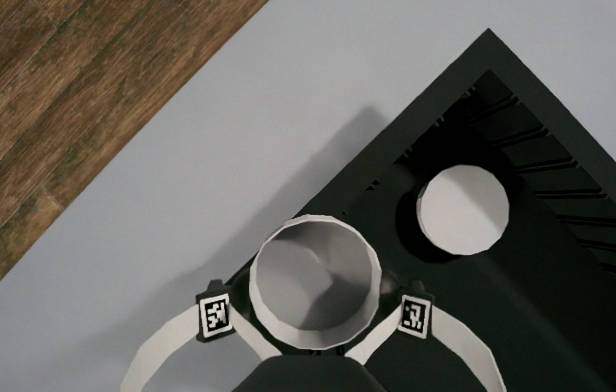

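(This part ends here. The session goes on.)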